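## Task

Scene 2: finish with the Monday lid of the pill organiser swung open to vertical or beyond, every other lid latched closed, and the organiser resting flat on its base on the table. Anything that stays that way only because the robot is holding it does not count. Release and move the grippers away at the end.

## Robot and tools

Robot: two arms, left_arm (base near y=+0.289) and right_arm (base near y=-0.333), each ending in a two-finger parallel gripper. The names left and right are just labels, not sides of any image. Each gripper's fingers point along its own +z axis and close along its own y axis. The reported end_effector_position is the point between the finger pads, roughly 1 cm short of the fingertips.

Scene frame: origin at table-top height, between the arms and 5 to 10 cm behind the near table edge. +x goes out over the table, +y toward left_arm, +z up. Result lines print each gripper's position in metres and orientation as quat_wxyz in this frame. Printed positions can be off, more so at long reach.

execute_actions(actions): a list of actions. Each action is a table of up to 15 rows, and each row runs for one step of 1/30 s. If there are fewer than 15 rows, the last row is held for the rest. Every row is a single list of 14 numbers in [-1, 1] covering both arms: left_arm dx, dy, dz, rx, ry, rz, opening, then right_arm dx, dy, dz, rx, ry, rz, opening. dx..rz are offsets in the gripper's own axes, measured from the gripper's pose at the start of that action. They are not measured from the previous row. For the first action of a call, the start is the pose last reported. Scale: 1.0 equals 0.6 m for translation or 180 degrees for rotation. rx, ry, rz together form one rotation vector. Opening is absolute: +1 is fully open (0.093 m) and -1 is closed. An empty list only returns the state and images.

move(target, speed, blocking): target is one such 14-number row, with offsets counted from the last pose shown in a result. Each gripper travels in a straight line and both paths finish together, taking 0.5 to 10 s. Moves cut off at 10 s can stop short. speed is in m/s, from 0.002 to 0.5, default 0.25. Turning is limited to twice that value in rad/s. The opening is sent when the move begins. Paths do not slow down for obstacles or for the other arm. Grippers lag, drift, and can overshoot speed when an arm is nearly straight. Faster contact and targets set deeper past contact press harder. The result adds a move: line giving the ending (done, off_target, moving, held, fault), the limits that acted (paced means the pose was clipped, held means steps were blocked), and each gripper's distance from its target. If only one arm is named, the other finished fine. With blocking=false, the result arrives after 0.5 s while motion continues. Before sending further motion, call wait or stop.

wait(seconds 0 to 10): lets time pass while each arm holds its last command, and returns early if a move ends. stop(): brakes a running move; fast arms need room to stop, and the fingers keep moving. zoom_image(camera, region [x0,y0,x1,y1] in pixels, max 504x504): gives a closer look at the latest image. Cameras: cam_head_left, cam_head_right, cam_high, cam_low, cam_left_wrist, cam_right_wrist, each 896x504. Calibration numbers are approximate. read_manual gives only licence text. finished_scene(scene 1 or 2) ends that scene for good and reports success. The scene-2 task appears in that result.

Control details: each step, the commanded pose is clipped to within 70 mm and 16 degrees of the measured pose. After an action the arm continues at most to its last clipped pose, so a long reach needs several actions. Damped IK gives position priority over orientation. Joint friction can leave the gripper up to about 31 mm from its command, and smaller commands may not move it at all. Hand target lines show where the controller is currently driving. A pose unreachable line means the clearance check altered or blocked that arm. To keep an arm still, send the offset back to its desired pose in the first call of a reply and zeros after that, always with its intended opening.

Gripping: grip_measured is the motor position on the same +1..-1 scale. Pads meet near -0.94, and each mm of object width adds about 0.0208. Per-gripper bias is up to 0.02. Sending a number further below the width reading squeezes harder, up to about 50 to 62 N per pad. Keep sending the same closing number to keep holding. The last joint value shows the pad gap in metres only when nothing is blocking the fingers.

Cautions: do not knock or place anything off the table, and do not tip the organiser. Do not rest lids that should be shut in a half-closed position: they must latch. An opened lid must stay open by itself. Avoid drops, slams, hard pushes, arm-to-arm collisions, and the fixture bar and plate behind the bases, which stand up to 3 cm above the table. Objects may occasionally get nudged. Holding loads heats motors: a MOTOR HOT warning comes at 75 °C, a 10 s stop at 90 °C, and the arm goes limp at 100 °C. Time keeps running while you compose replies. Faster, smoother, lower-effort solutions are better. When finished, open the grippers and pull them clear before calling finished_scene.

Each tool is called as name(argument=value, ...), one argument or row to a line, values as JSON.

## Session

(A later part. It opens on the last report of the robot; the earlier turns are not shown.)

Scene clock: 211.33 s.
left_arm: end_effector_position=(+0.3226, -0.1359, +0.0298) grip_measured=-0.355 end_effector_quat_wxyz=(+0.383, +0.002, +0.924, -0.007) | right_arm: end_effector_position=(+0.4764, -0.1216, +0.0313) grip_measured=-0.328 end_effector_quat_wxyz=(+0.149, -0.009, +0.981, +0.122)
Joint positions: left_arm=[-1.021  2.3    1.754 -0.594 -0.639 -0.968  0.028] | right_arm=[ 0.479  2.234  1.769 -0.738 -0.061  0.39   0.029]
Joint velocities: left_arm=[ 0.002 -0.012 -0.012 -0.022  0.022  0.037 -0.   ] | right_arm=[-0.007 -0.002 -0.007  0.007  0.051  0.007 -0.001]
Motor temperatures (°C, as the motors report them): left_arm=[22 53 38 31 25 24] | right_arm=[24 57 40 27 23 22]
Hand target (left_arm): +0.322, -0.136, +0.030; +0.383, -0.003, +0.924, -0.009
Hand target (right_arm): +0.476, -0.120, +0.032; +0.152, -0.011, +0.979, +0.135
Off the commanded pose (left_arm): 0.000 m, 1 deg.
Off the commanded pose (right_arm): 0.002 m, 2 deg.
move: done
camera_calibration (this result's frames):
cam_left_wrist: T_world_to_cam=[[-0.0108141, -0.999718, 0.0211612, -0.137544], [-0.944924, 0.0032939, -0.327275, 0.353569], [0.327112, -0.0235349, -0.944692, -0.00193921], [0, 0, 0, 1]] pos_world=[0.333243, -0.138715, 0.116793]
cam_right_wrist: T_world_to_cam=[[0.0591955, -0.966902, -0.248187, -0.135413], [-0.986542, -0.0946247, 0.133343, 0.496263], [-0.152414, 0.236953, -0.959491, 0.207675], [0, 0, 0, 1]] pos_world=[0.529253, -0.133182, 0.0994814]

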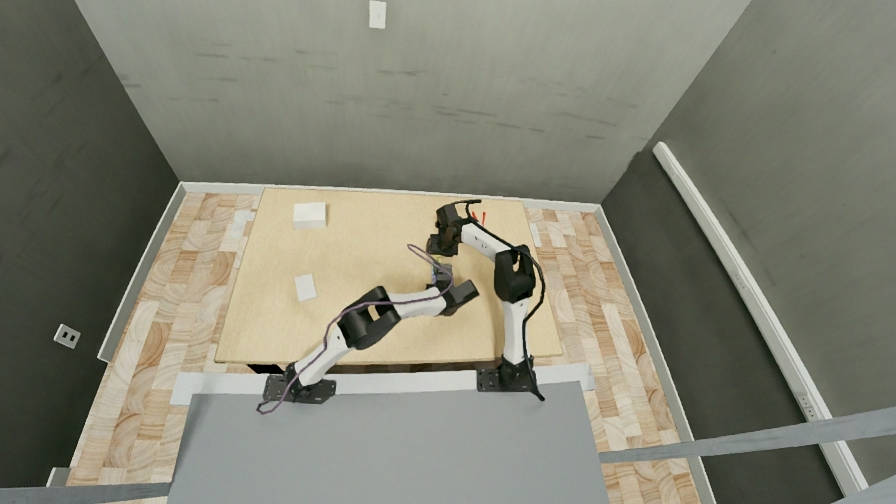

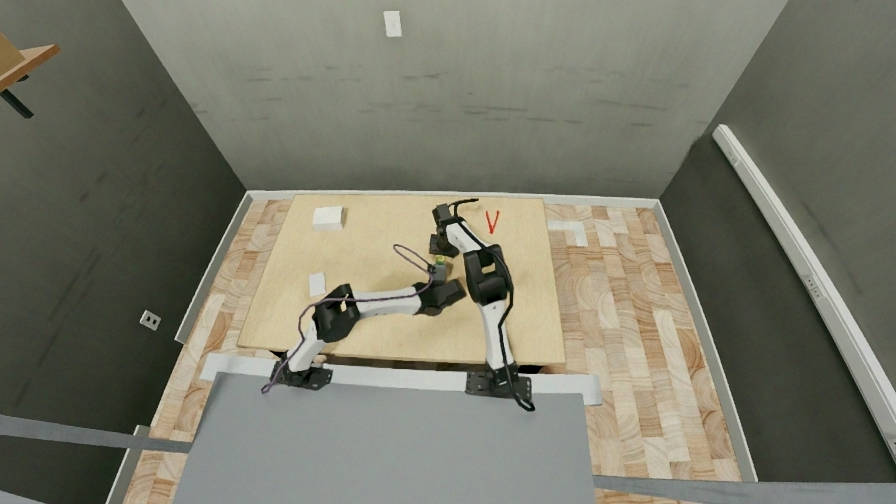

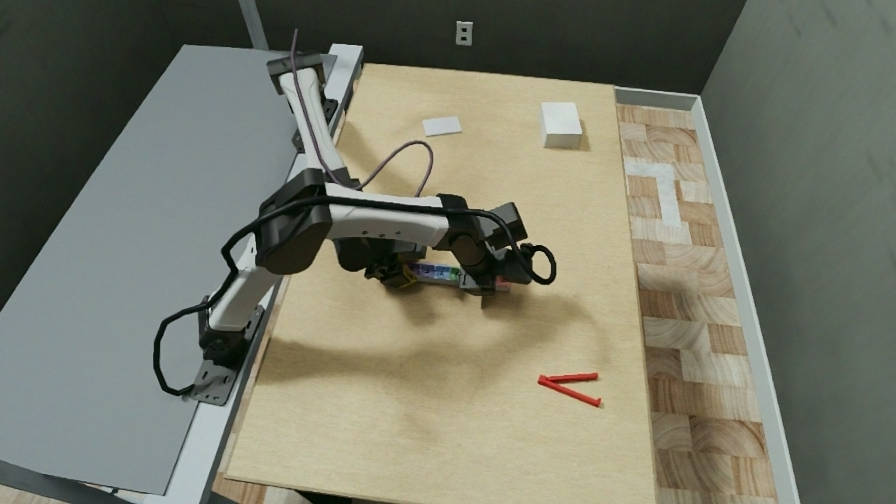

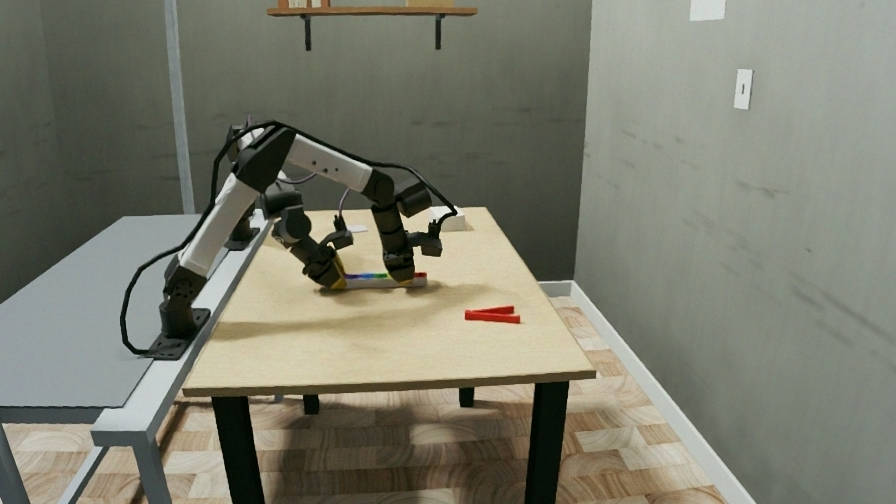

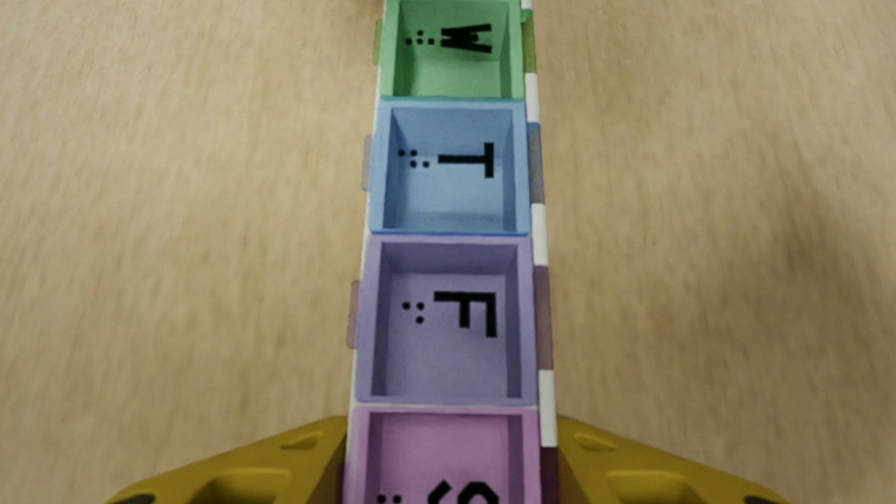

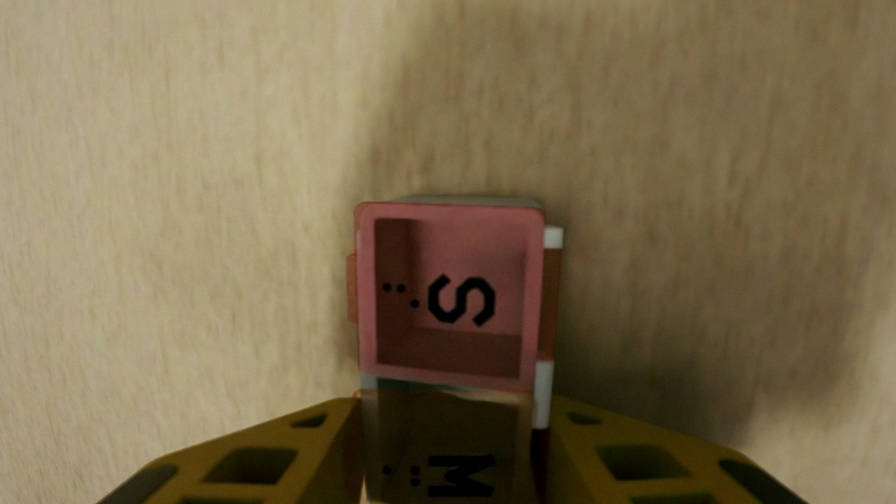

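execute_actions(
  actions=[
    [[0,0,0,0,0,0,-0.37,-0.0012,-0.0024,-0.0038,0,0,0,-0.31],[0,0,0,0,0,0,-0.37,-0.0021,-0.0043,-0.0067,0,0,0,-0.28],[0,0,0,0,0,0,-0.37,-0.0030,-0.0053,-0.0094,0,0,0,-0.26],[0,0,0,0,0,0,-0.37,-0.0036,-0.0065,-0.0113,0,0,0,-0.24],[0,0,0,0,0,0,-0.37,-0.0042,-0.0070,-0.0131,0,0,0,-0.225],[0,0,0,0,0,0,-0.37,-0.0047,-0.0074,-0.0148,0,0,0,-0.21],[0,0,0,0,0,0,-0.37,-0.0053,-0.0078,-0.0165,0,0,0,-0.195],[0,0,0,0,0,0,-0.37,-0.0059,-0.0090,-0.0184,0,0,0,-0.18],[0,0,0,0,0,0,-0.37,-0.0065,-0.0102,-0.0203,0,0,0,-0.165],[0,0,0,0,0,0,-0.37,-0.0071,-0.0115,-0.0223,0,0,0,-0.15],[0,0,0,0,0,0,-0.37,-0.0077,-0.0127,-0.0242,0,0,0,-0.135],[0,0,0,0,0,0,-0.37,-0.0081,-0.0141,-0.0253,0,0,0,-0.12],[0,0,0,0,0,0,-0.37,-0.0084,-0.0155,-0.0265,0,0,0,-0.10],[0,0,0,0,0,0,-0.37,-0.0087,-0.0161,-0.0274,0,0,0,-0.09],[0,0,0,0,0,0,-0.37,-0.0090,-0.0168,-0.0284,0,0,0,-0.08]],
  ],
)

wait(
  seconds=0.4,
)

Scene clock: 226.00 s.
left_arm: end_effector_position=(+0.3227, -0.1377, +0.0299) grip_measured=-0.355 end_effector_quat_wxyz=(+0.382, +0.003, +0.924, -0.011) | right_arm: end_effector_position=(+0.4766, -0.1297, +0.0362) grip_measured=-0.088 end_effector_quat_wxyz=(+0.147, -0.008, +0.981, +0.123)
Joint positions: left_arm=[-1.021  2.3    1.754 -0.586 -0.634 -0.964  0.028] | right_arm=[ 0.462  2.22   1.769 -0.756 -0.07   0.377  0.041]
Joint velocities: left_arm=[ 0.007  0.007  0.002  0.007 -0.022 -0.051  0.001] | right_arm=[-0.046 -0.081 -0.007 -0.081  0.007 -0.037  0.012]
Motor temperatures (°C, as the motors report them): left_arm=[22 57 39 31 25 24] | right_arm=[24 60 39 28 23 22]
Hand target (left_arm): +0.323, -0.136, +0.030; +0.383, +0.002, +0.924, -0.007
Hand target (right_arm): +0.477, -0.136, +0.046; +0.150, -0.009, +0.981, +0.122
Off the commanded pose (left_arm): 0.002 m, 0 deg.
Off the commanded pose (right_arm): 0.012 m, 0 deg.
camera_calibration (this result's frames):
cam_left_wrist: T_world_to_cam=[[-0.0166833, -0.999505, 0.0266602, -0.137582], [-0.945341, 0.00708345, -0.326007, 0.354245], [0.325657, -0.0306419, -0.944991, -0.00241845], [0, 0, 0, 1]] pos_world=[0.333375, -0.140097, 0.116869]
cam_right_wrist: T_world_to_cam=[[0.0564604, -0.966424, -0.250672, -0.14059], [-0.98606, -0.0933358, 0.137744, 0.494817], [-0.156516, 0.239401, -0.958222, 0.216501], [0, 0, 0, 1]] pos_world=[0.529743, -0.141516, 0.104056]

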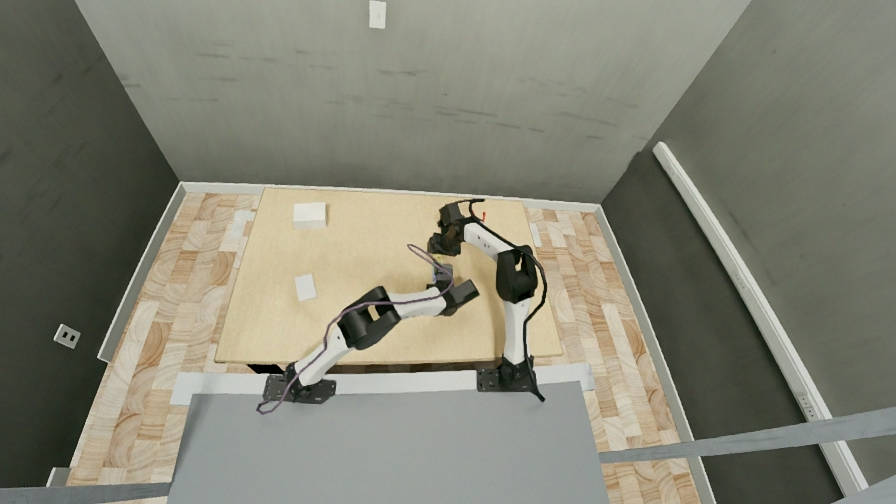

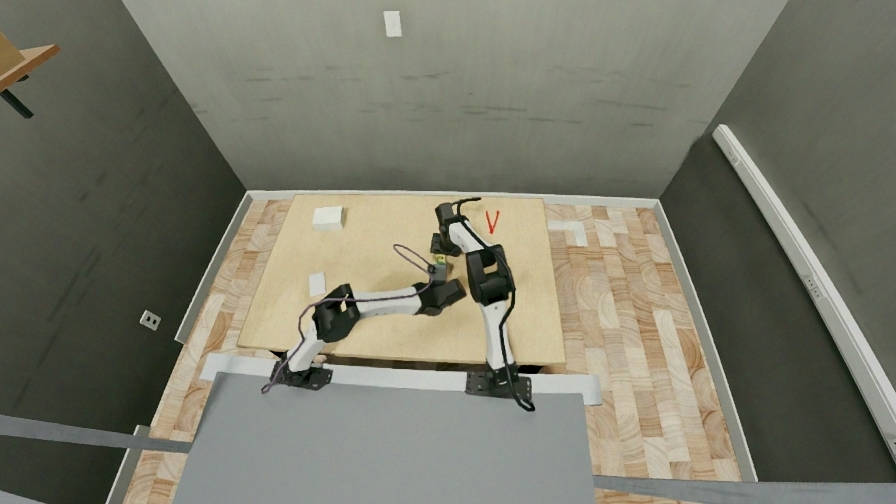

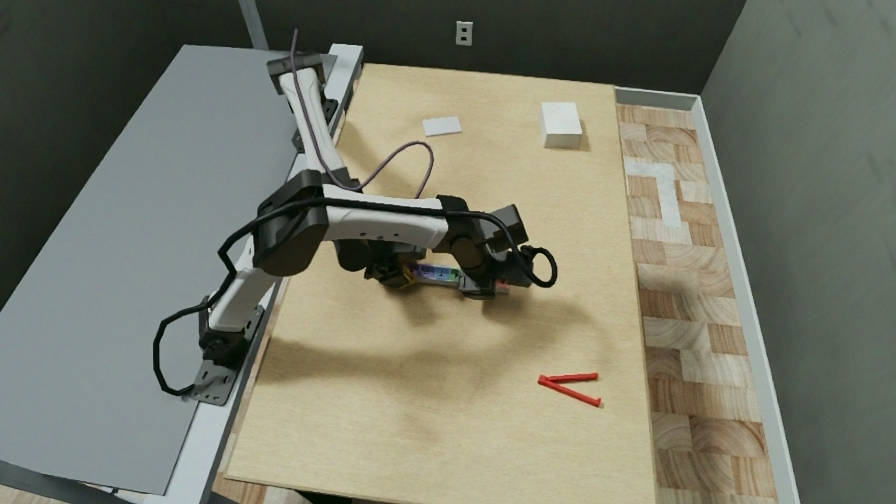

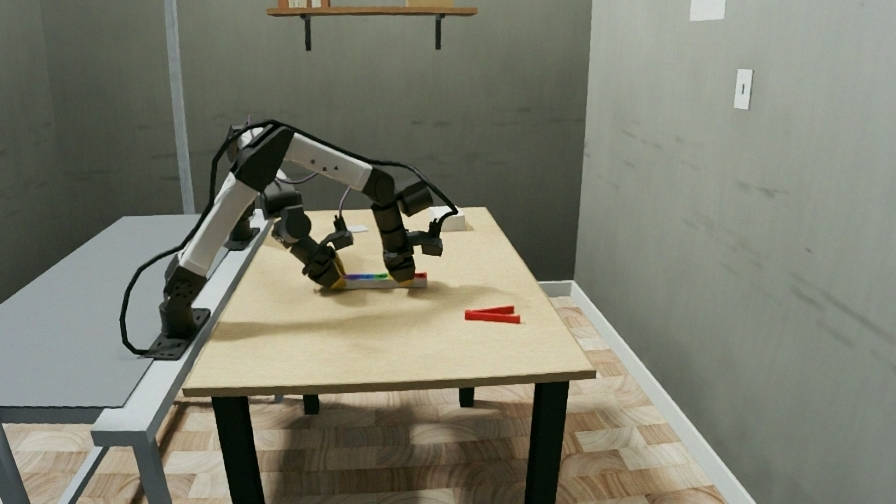

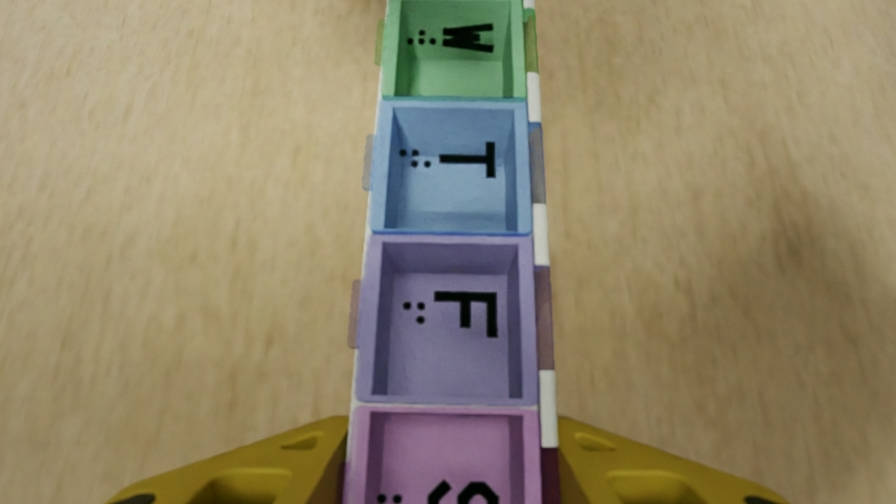

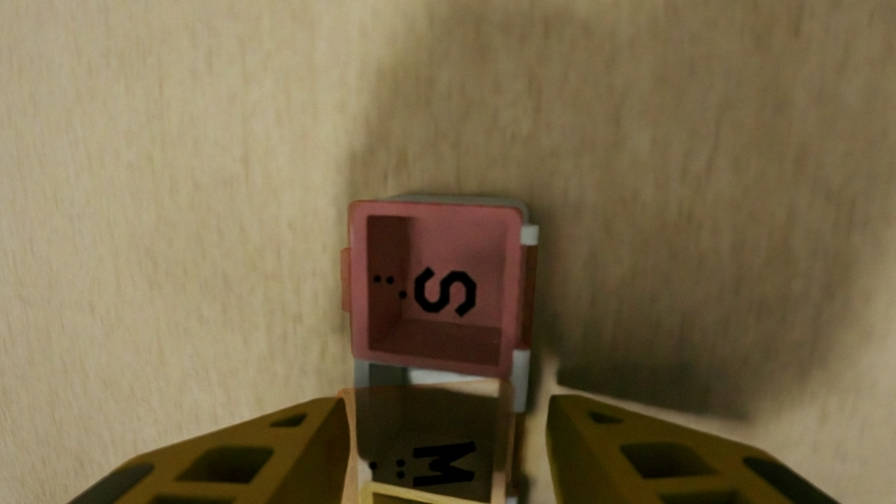

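Scene clock: 226.40 s.
left_arm: end_effector_position=(+0.3226, -0.1379, +0.0299) grip_measured=-0.355 end_effector_quat_wxyz=(+0.382, +0.003, +0.924, -0.011) | right_arm: end_effector_position=(+0.4765, -0.1314, +0.0389) grip_measured=-0.082 end_effector_quat_wxyz=(+0.148, -0.009, +0.981, +0.123)
Joint positions: left_arm=[-1.021  2.3    1.754 -0.586 -0.633 -0.964  0.028] | right_arm=[ 0.459  2.213  1.769 -0.761 -0.072  0.371  0.041]
Joint velocities: left_arm=[-0.002  0.012  0.012 -0.022 -0.037 -0.022  0.   ] | right_arm=[ 0.002 -0.007  0.007 -0.007 -0.007 -0.037  0.001]
Motor temperatures (°C, as the motors report them): left_arm=[22 57 39 31 25 24] | right_arm=[24 60 39 28 23 22]
Hand target (left_arm): +0.323, -0.136, +0.030; +0.383, +0.002, +0.924, -0.007
Hand target (right_arm): +0.477, -0.136, +0.046; +0.150, -0.009, +0.981, +0.122
Off the commanded pose (left_arm): 0.002 m, 1 deg.
Off the commanded pose (right_arm): 0.009 m, 0 deg.
wait: 0.40 s; at rest by 0.23 s
camera_calibration (this result's frames):
cam_left_wrist: T_world_to_cam=[[-0.0170256, -0.999473, 0.0276447, -0.137701], [-0.945431, 0.00709516, -0.325746, 0.354255], [0.325378, -0.0316822, -0.945053, -0.00247783], [0, 0, 0, 1]] pos_world=[0.333386, -0.140221, 0.116862]
cam_right_wrist: T_world_to_cam=[[0.0592886, -0.966181, -0.250957, -0.142899], [-0.98605, -0.0958526, 0.136077, 0.49392], [-0.15553, 0.239388, -0.958386, 0.218999], [0, 0, 0, 1]] pos_world=[0.529563, -0.143149, 0.106813]

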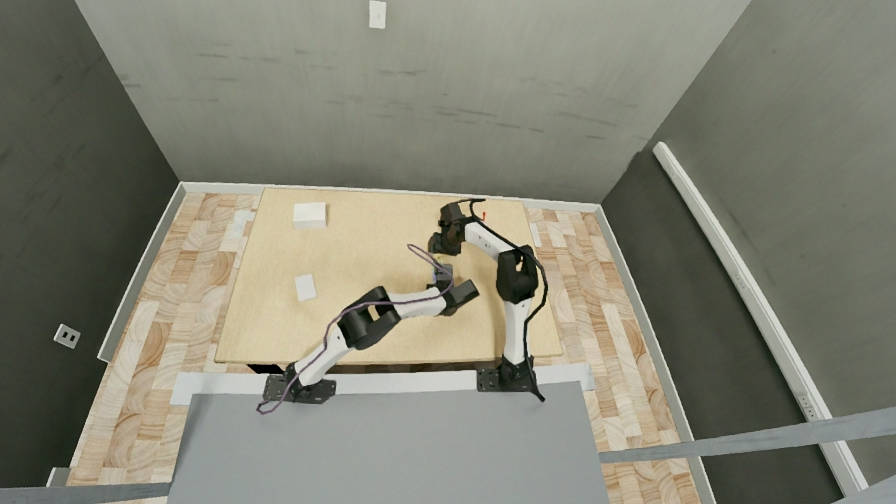

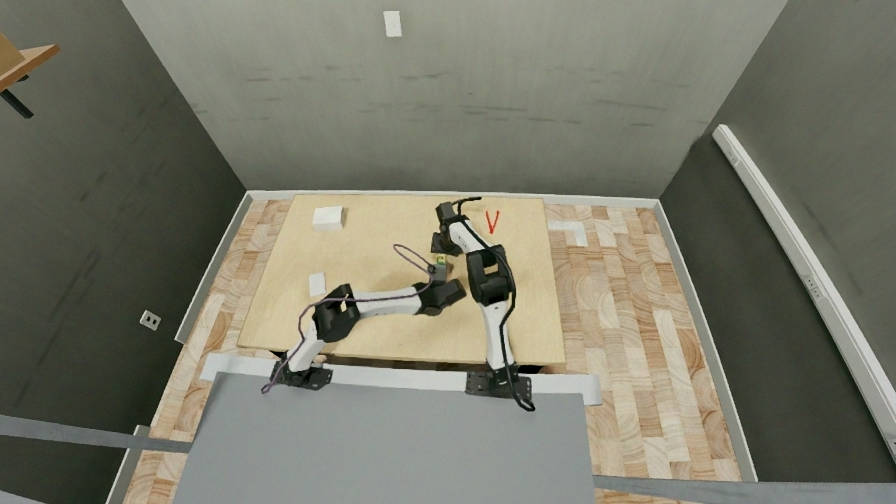

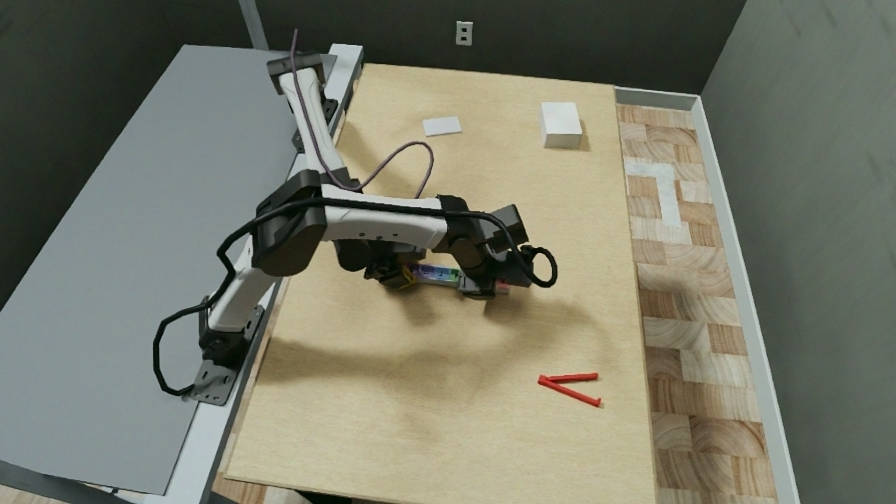

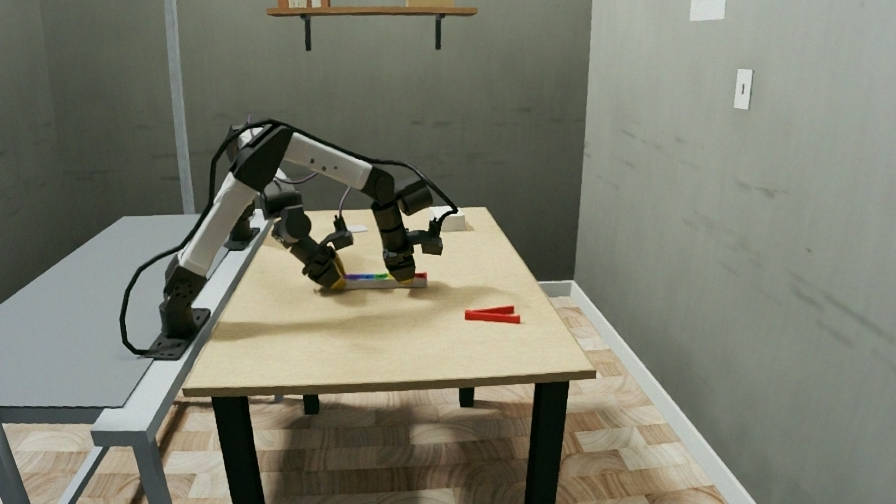

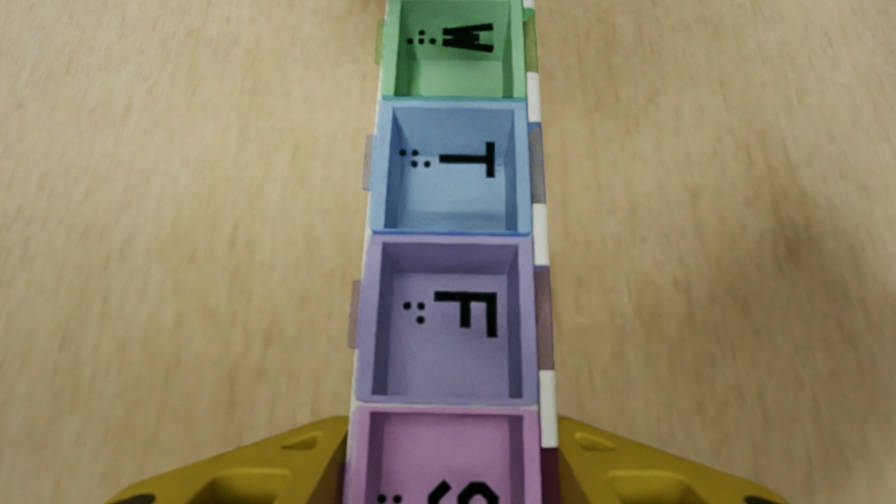

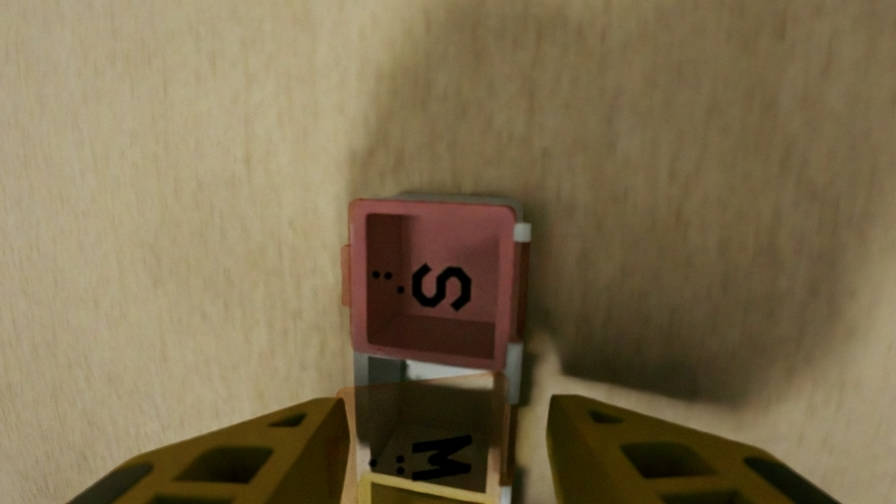

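execute_actions(
  actions=[],
)

Scene clock: 233.83 s.
left_arm: end_effector_position=(+0.3226, -0.1379, +0.0299) grip_measured=-0.355 end_effector_quat_wxyz=(+0.382, +0.003, +0.924, -0.011) | right_arm: end_effector_position=(+0.4765, -0.1314, +0.0389) grip_measured=-0.082 end_effector_quat_wxyz=(+0.148, -0.009, +0.981, +0.123)
Joint positions: left_arm=[-1.021  2.3    1.754 -0.586 -0.633 -0.964  0.028] | right_arm=[ 0.459  2.213  1.769 -0.761 -0.072  0.371  0.041]
Joint velocities: left_arm=[-0.007  0.002  0.012  0.037  0.022  0.037  0.   ] | right_arm=[ 0.002 -0.012 -0.017 -0.081 -0.022  0.022 -0.001]
Motor temperatures (°C, as the motors report them): left_arm=[22 59 39 31 25 24] | right_arm=[24 61 40 27 23 22]
Hand target (left_arm): +0.323, -0.136, +0.030; +0.383, +0.002, +0.924, -0.007
Hand target (right_arm): +0.477, -0.136, +0.046; +0.150, -0.009, +0.981, +0.122
Off the commanded pose (left_arm): 0.002 m, 1 deg.
Off the commanded pose (right_arm): 0.009 m, 0 deg.
camera_calibration (this result's frames):
cam_left_wrist: T_world_to_cam=[[-0.0170256, -0.999473, 0.0276447, -0.137701], [-0.945431, 0.00709516, -0.325746, 0.354255], [0.325378, -0.0316822, -0.945053, -0.00247783], [0, 0, 0, 1]] pos_world=[0.333386, -0.140221, 0.116862]
cam_right_wrist: T_world_to_cam=[[0.0596533, -0.966187, -0.250845, -0.143078], [-0.986029, -0.0961859, 0.135995, 0.493869], [-0.155525, 0.239228, -0.958427, 0.218977], [0, 0, 0, 1]] pos_world=[0.529561, -0.143122, 0.106819]

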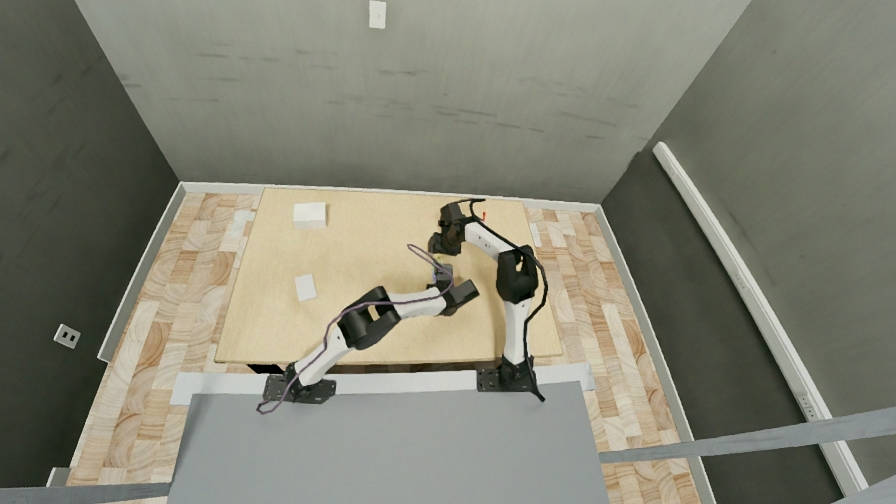

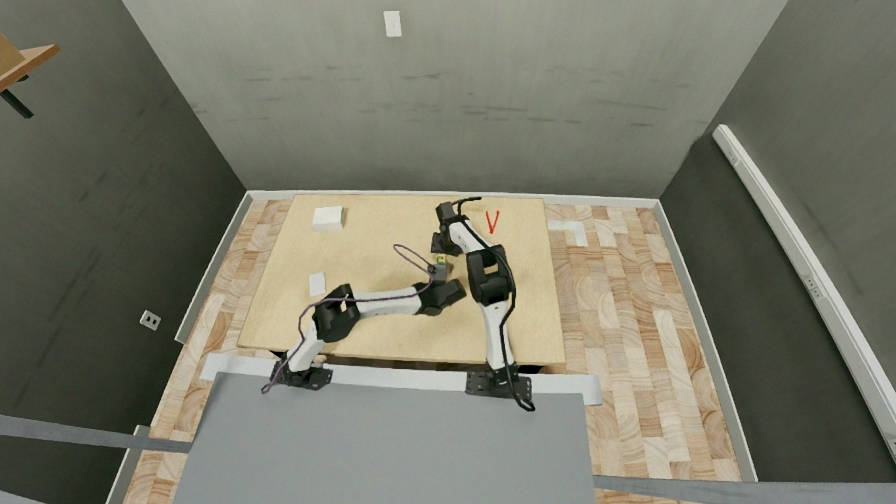

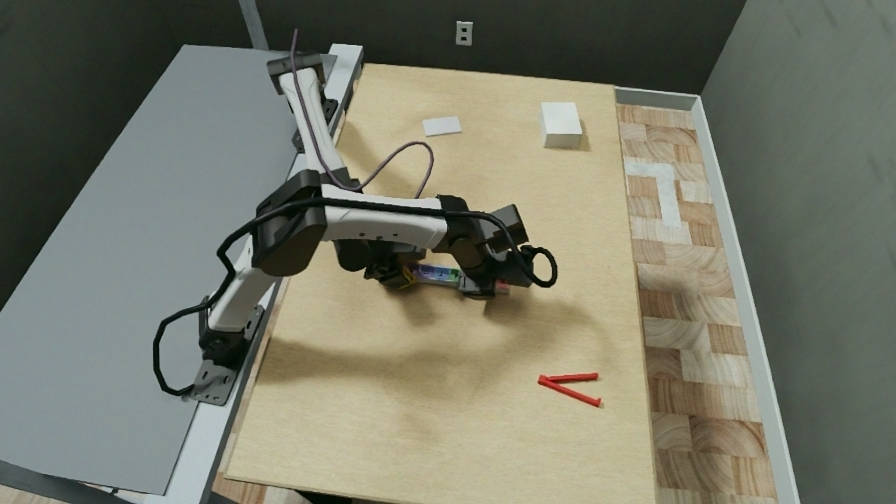

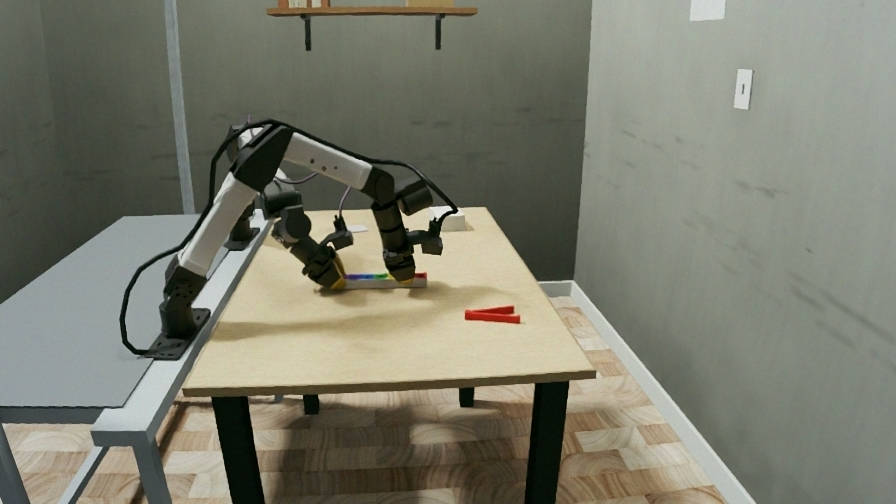

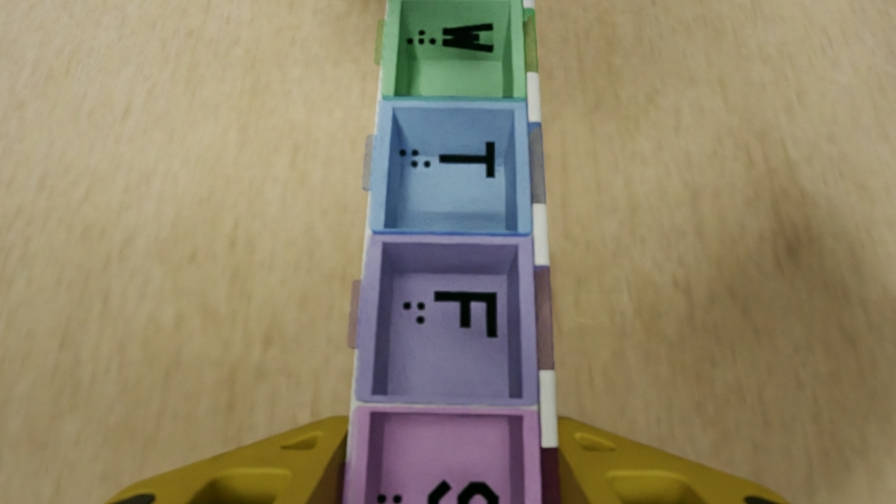

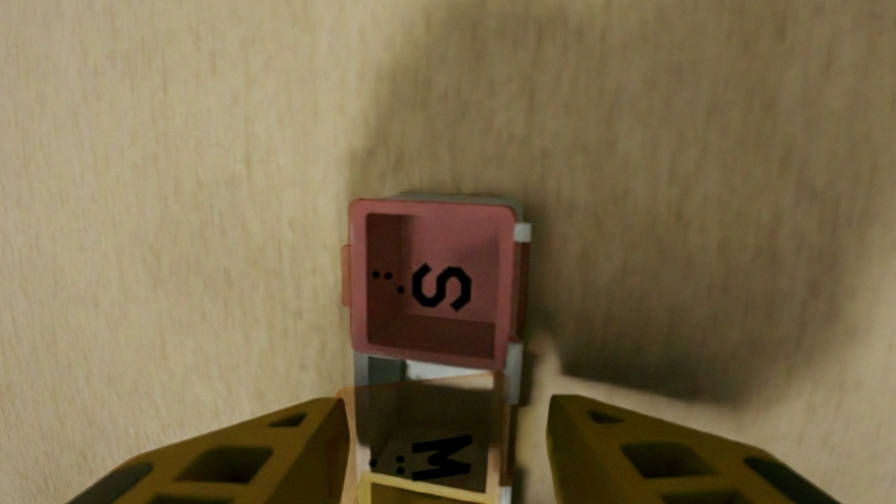

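move(
  target=[0,0,0,0,0,0,-0.37,-0.0090,-0.0099,-0.0284,0,0,0,-0.08],
  speed=0.04,
)

Scene clock: 239.90 s.
left_arm: end_effector_position=(+0.3213, -0.1402, +0.0297) grip_measured=-0.355 end_effector_quat_wxyz=(+0.381, +0.007, +0.924, -0.015) | right_arm: end_effector_position=(+0.4749, -0.1387, +0.0439) grip_measured=-0.082 end_effector_quat_wxyz=(+0.144, -0.008, +0.982, +0.123)
Joint positions: left_arm=[-1.023  2.3    1.754 -0.58  -0.627 -0.96   0.028] | right_arm=[ 0.445  2.199  1.769 -0.784 -0.08   0.361  0.041]
Joint velocities: left_arm=[ 0.012 -0.002 -0.007 -0.037 -0.037 -0.051 -0.001] | right_arm=[-0.022 -0.017  0.012 -0.022  0.022 -0.037  0.001]
Motor temperatures (°C, as the motors report them): left_arm=[22 60 39 31 25 24] | right_arm=[24 62 40 27 23 22]
Hand target (left_arm): +0.323, -0.138, +0.030; +0.382, +0.003, +0.924, -0.012
Hand target (right_arm): +0.477, -0.141, +0.055; +0.148, -0.009, +0.981, +0.123
Off the commanded pose (left_arm): 0.003 m, 1 deg.
Off the commanded pose (right_arm): 0.011 m, 0 deg.
move: off_target (right_arm)
camera_calibration (this result's frames):
cam_left_wrist: T_world_to_cam=[[-0.0253709, -0.999172, 0.0317989, -0.137489], [-0.946176, 0.0137341, -0.323362, 0.354078], [0.322657, -0.0382913, -0.945741, -0.00232009], [0, 0, 0, 1]] pos_world=[0.33228, -0.142327, 0.116673]
cam_right_wrist: T_world_to_cam=[[0.0560605, -0.966254, -0.251415, -0.147084], [-0.985012, -0.0946657, 0.144188, 0.490273], [-0.163122, 0.239564, -0.957079, 0.228934], [0, 0, 0, 1]] pos_world=[0.528515, -0.150553, 0.111437]

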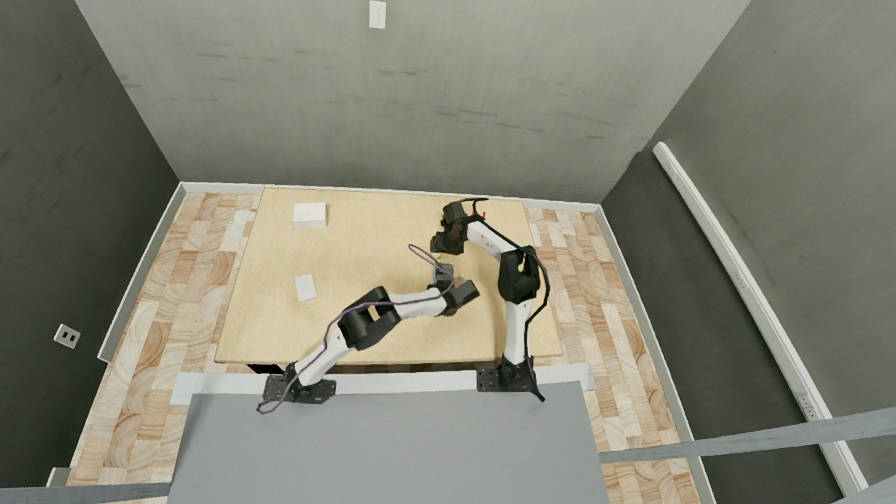

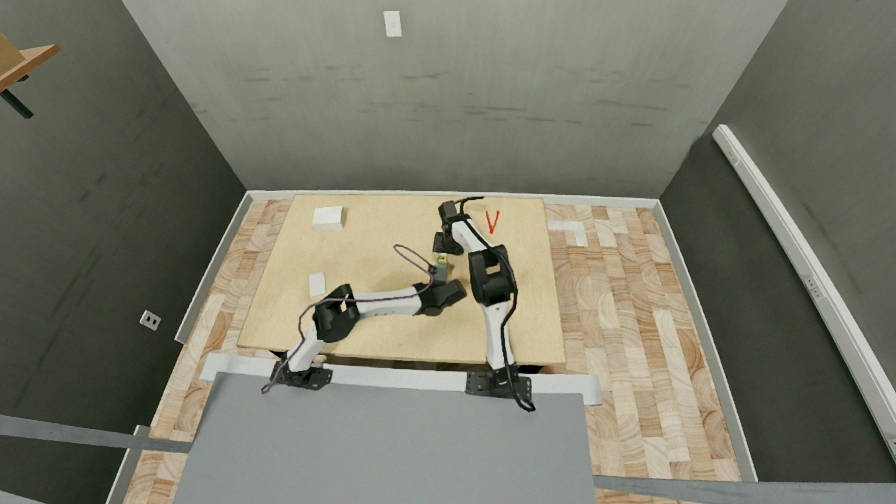

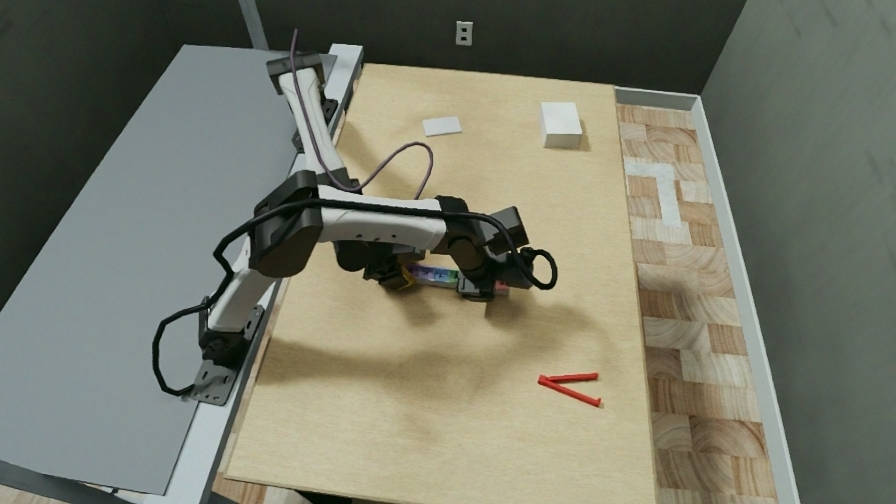

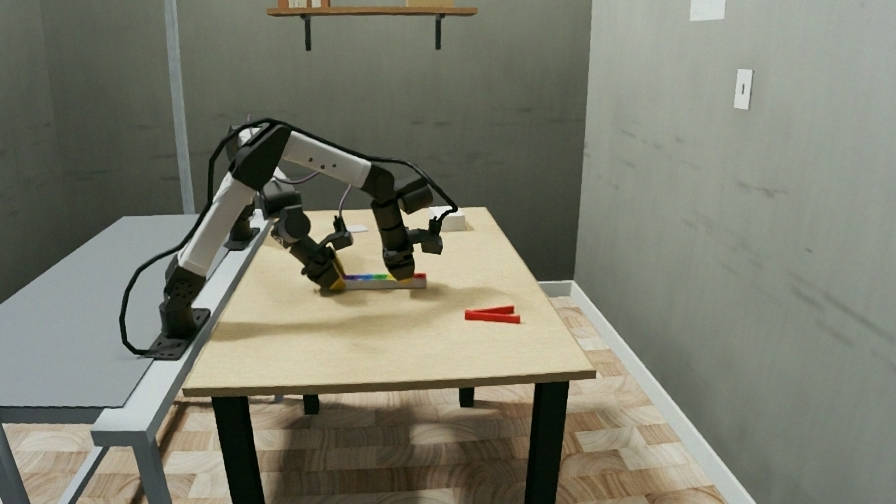

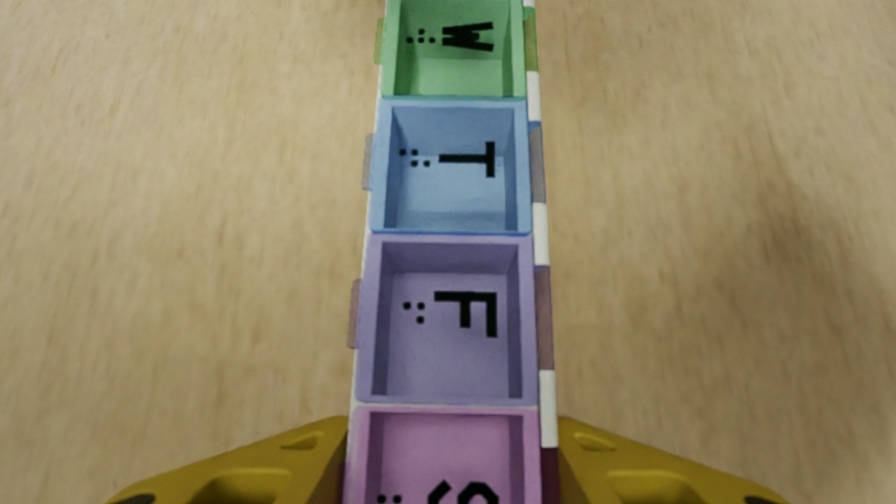

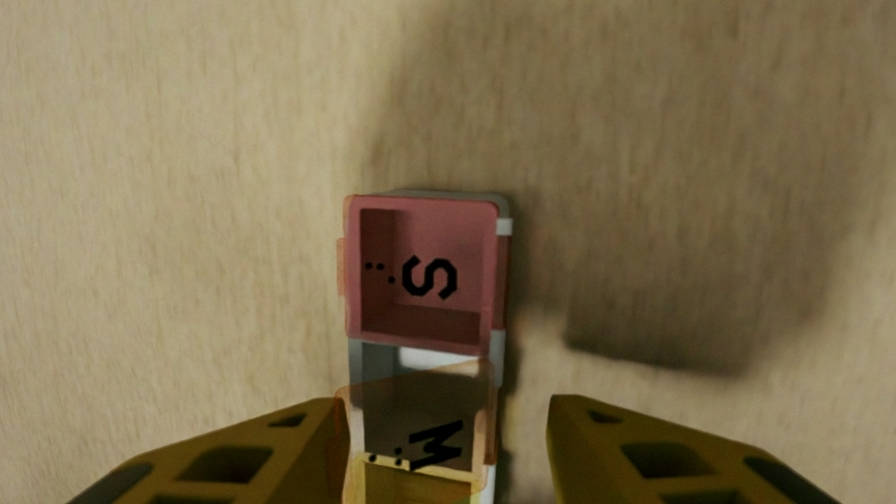

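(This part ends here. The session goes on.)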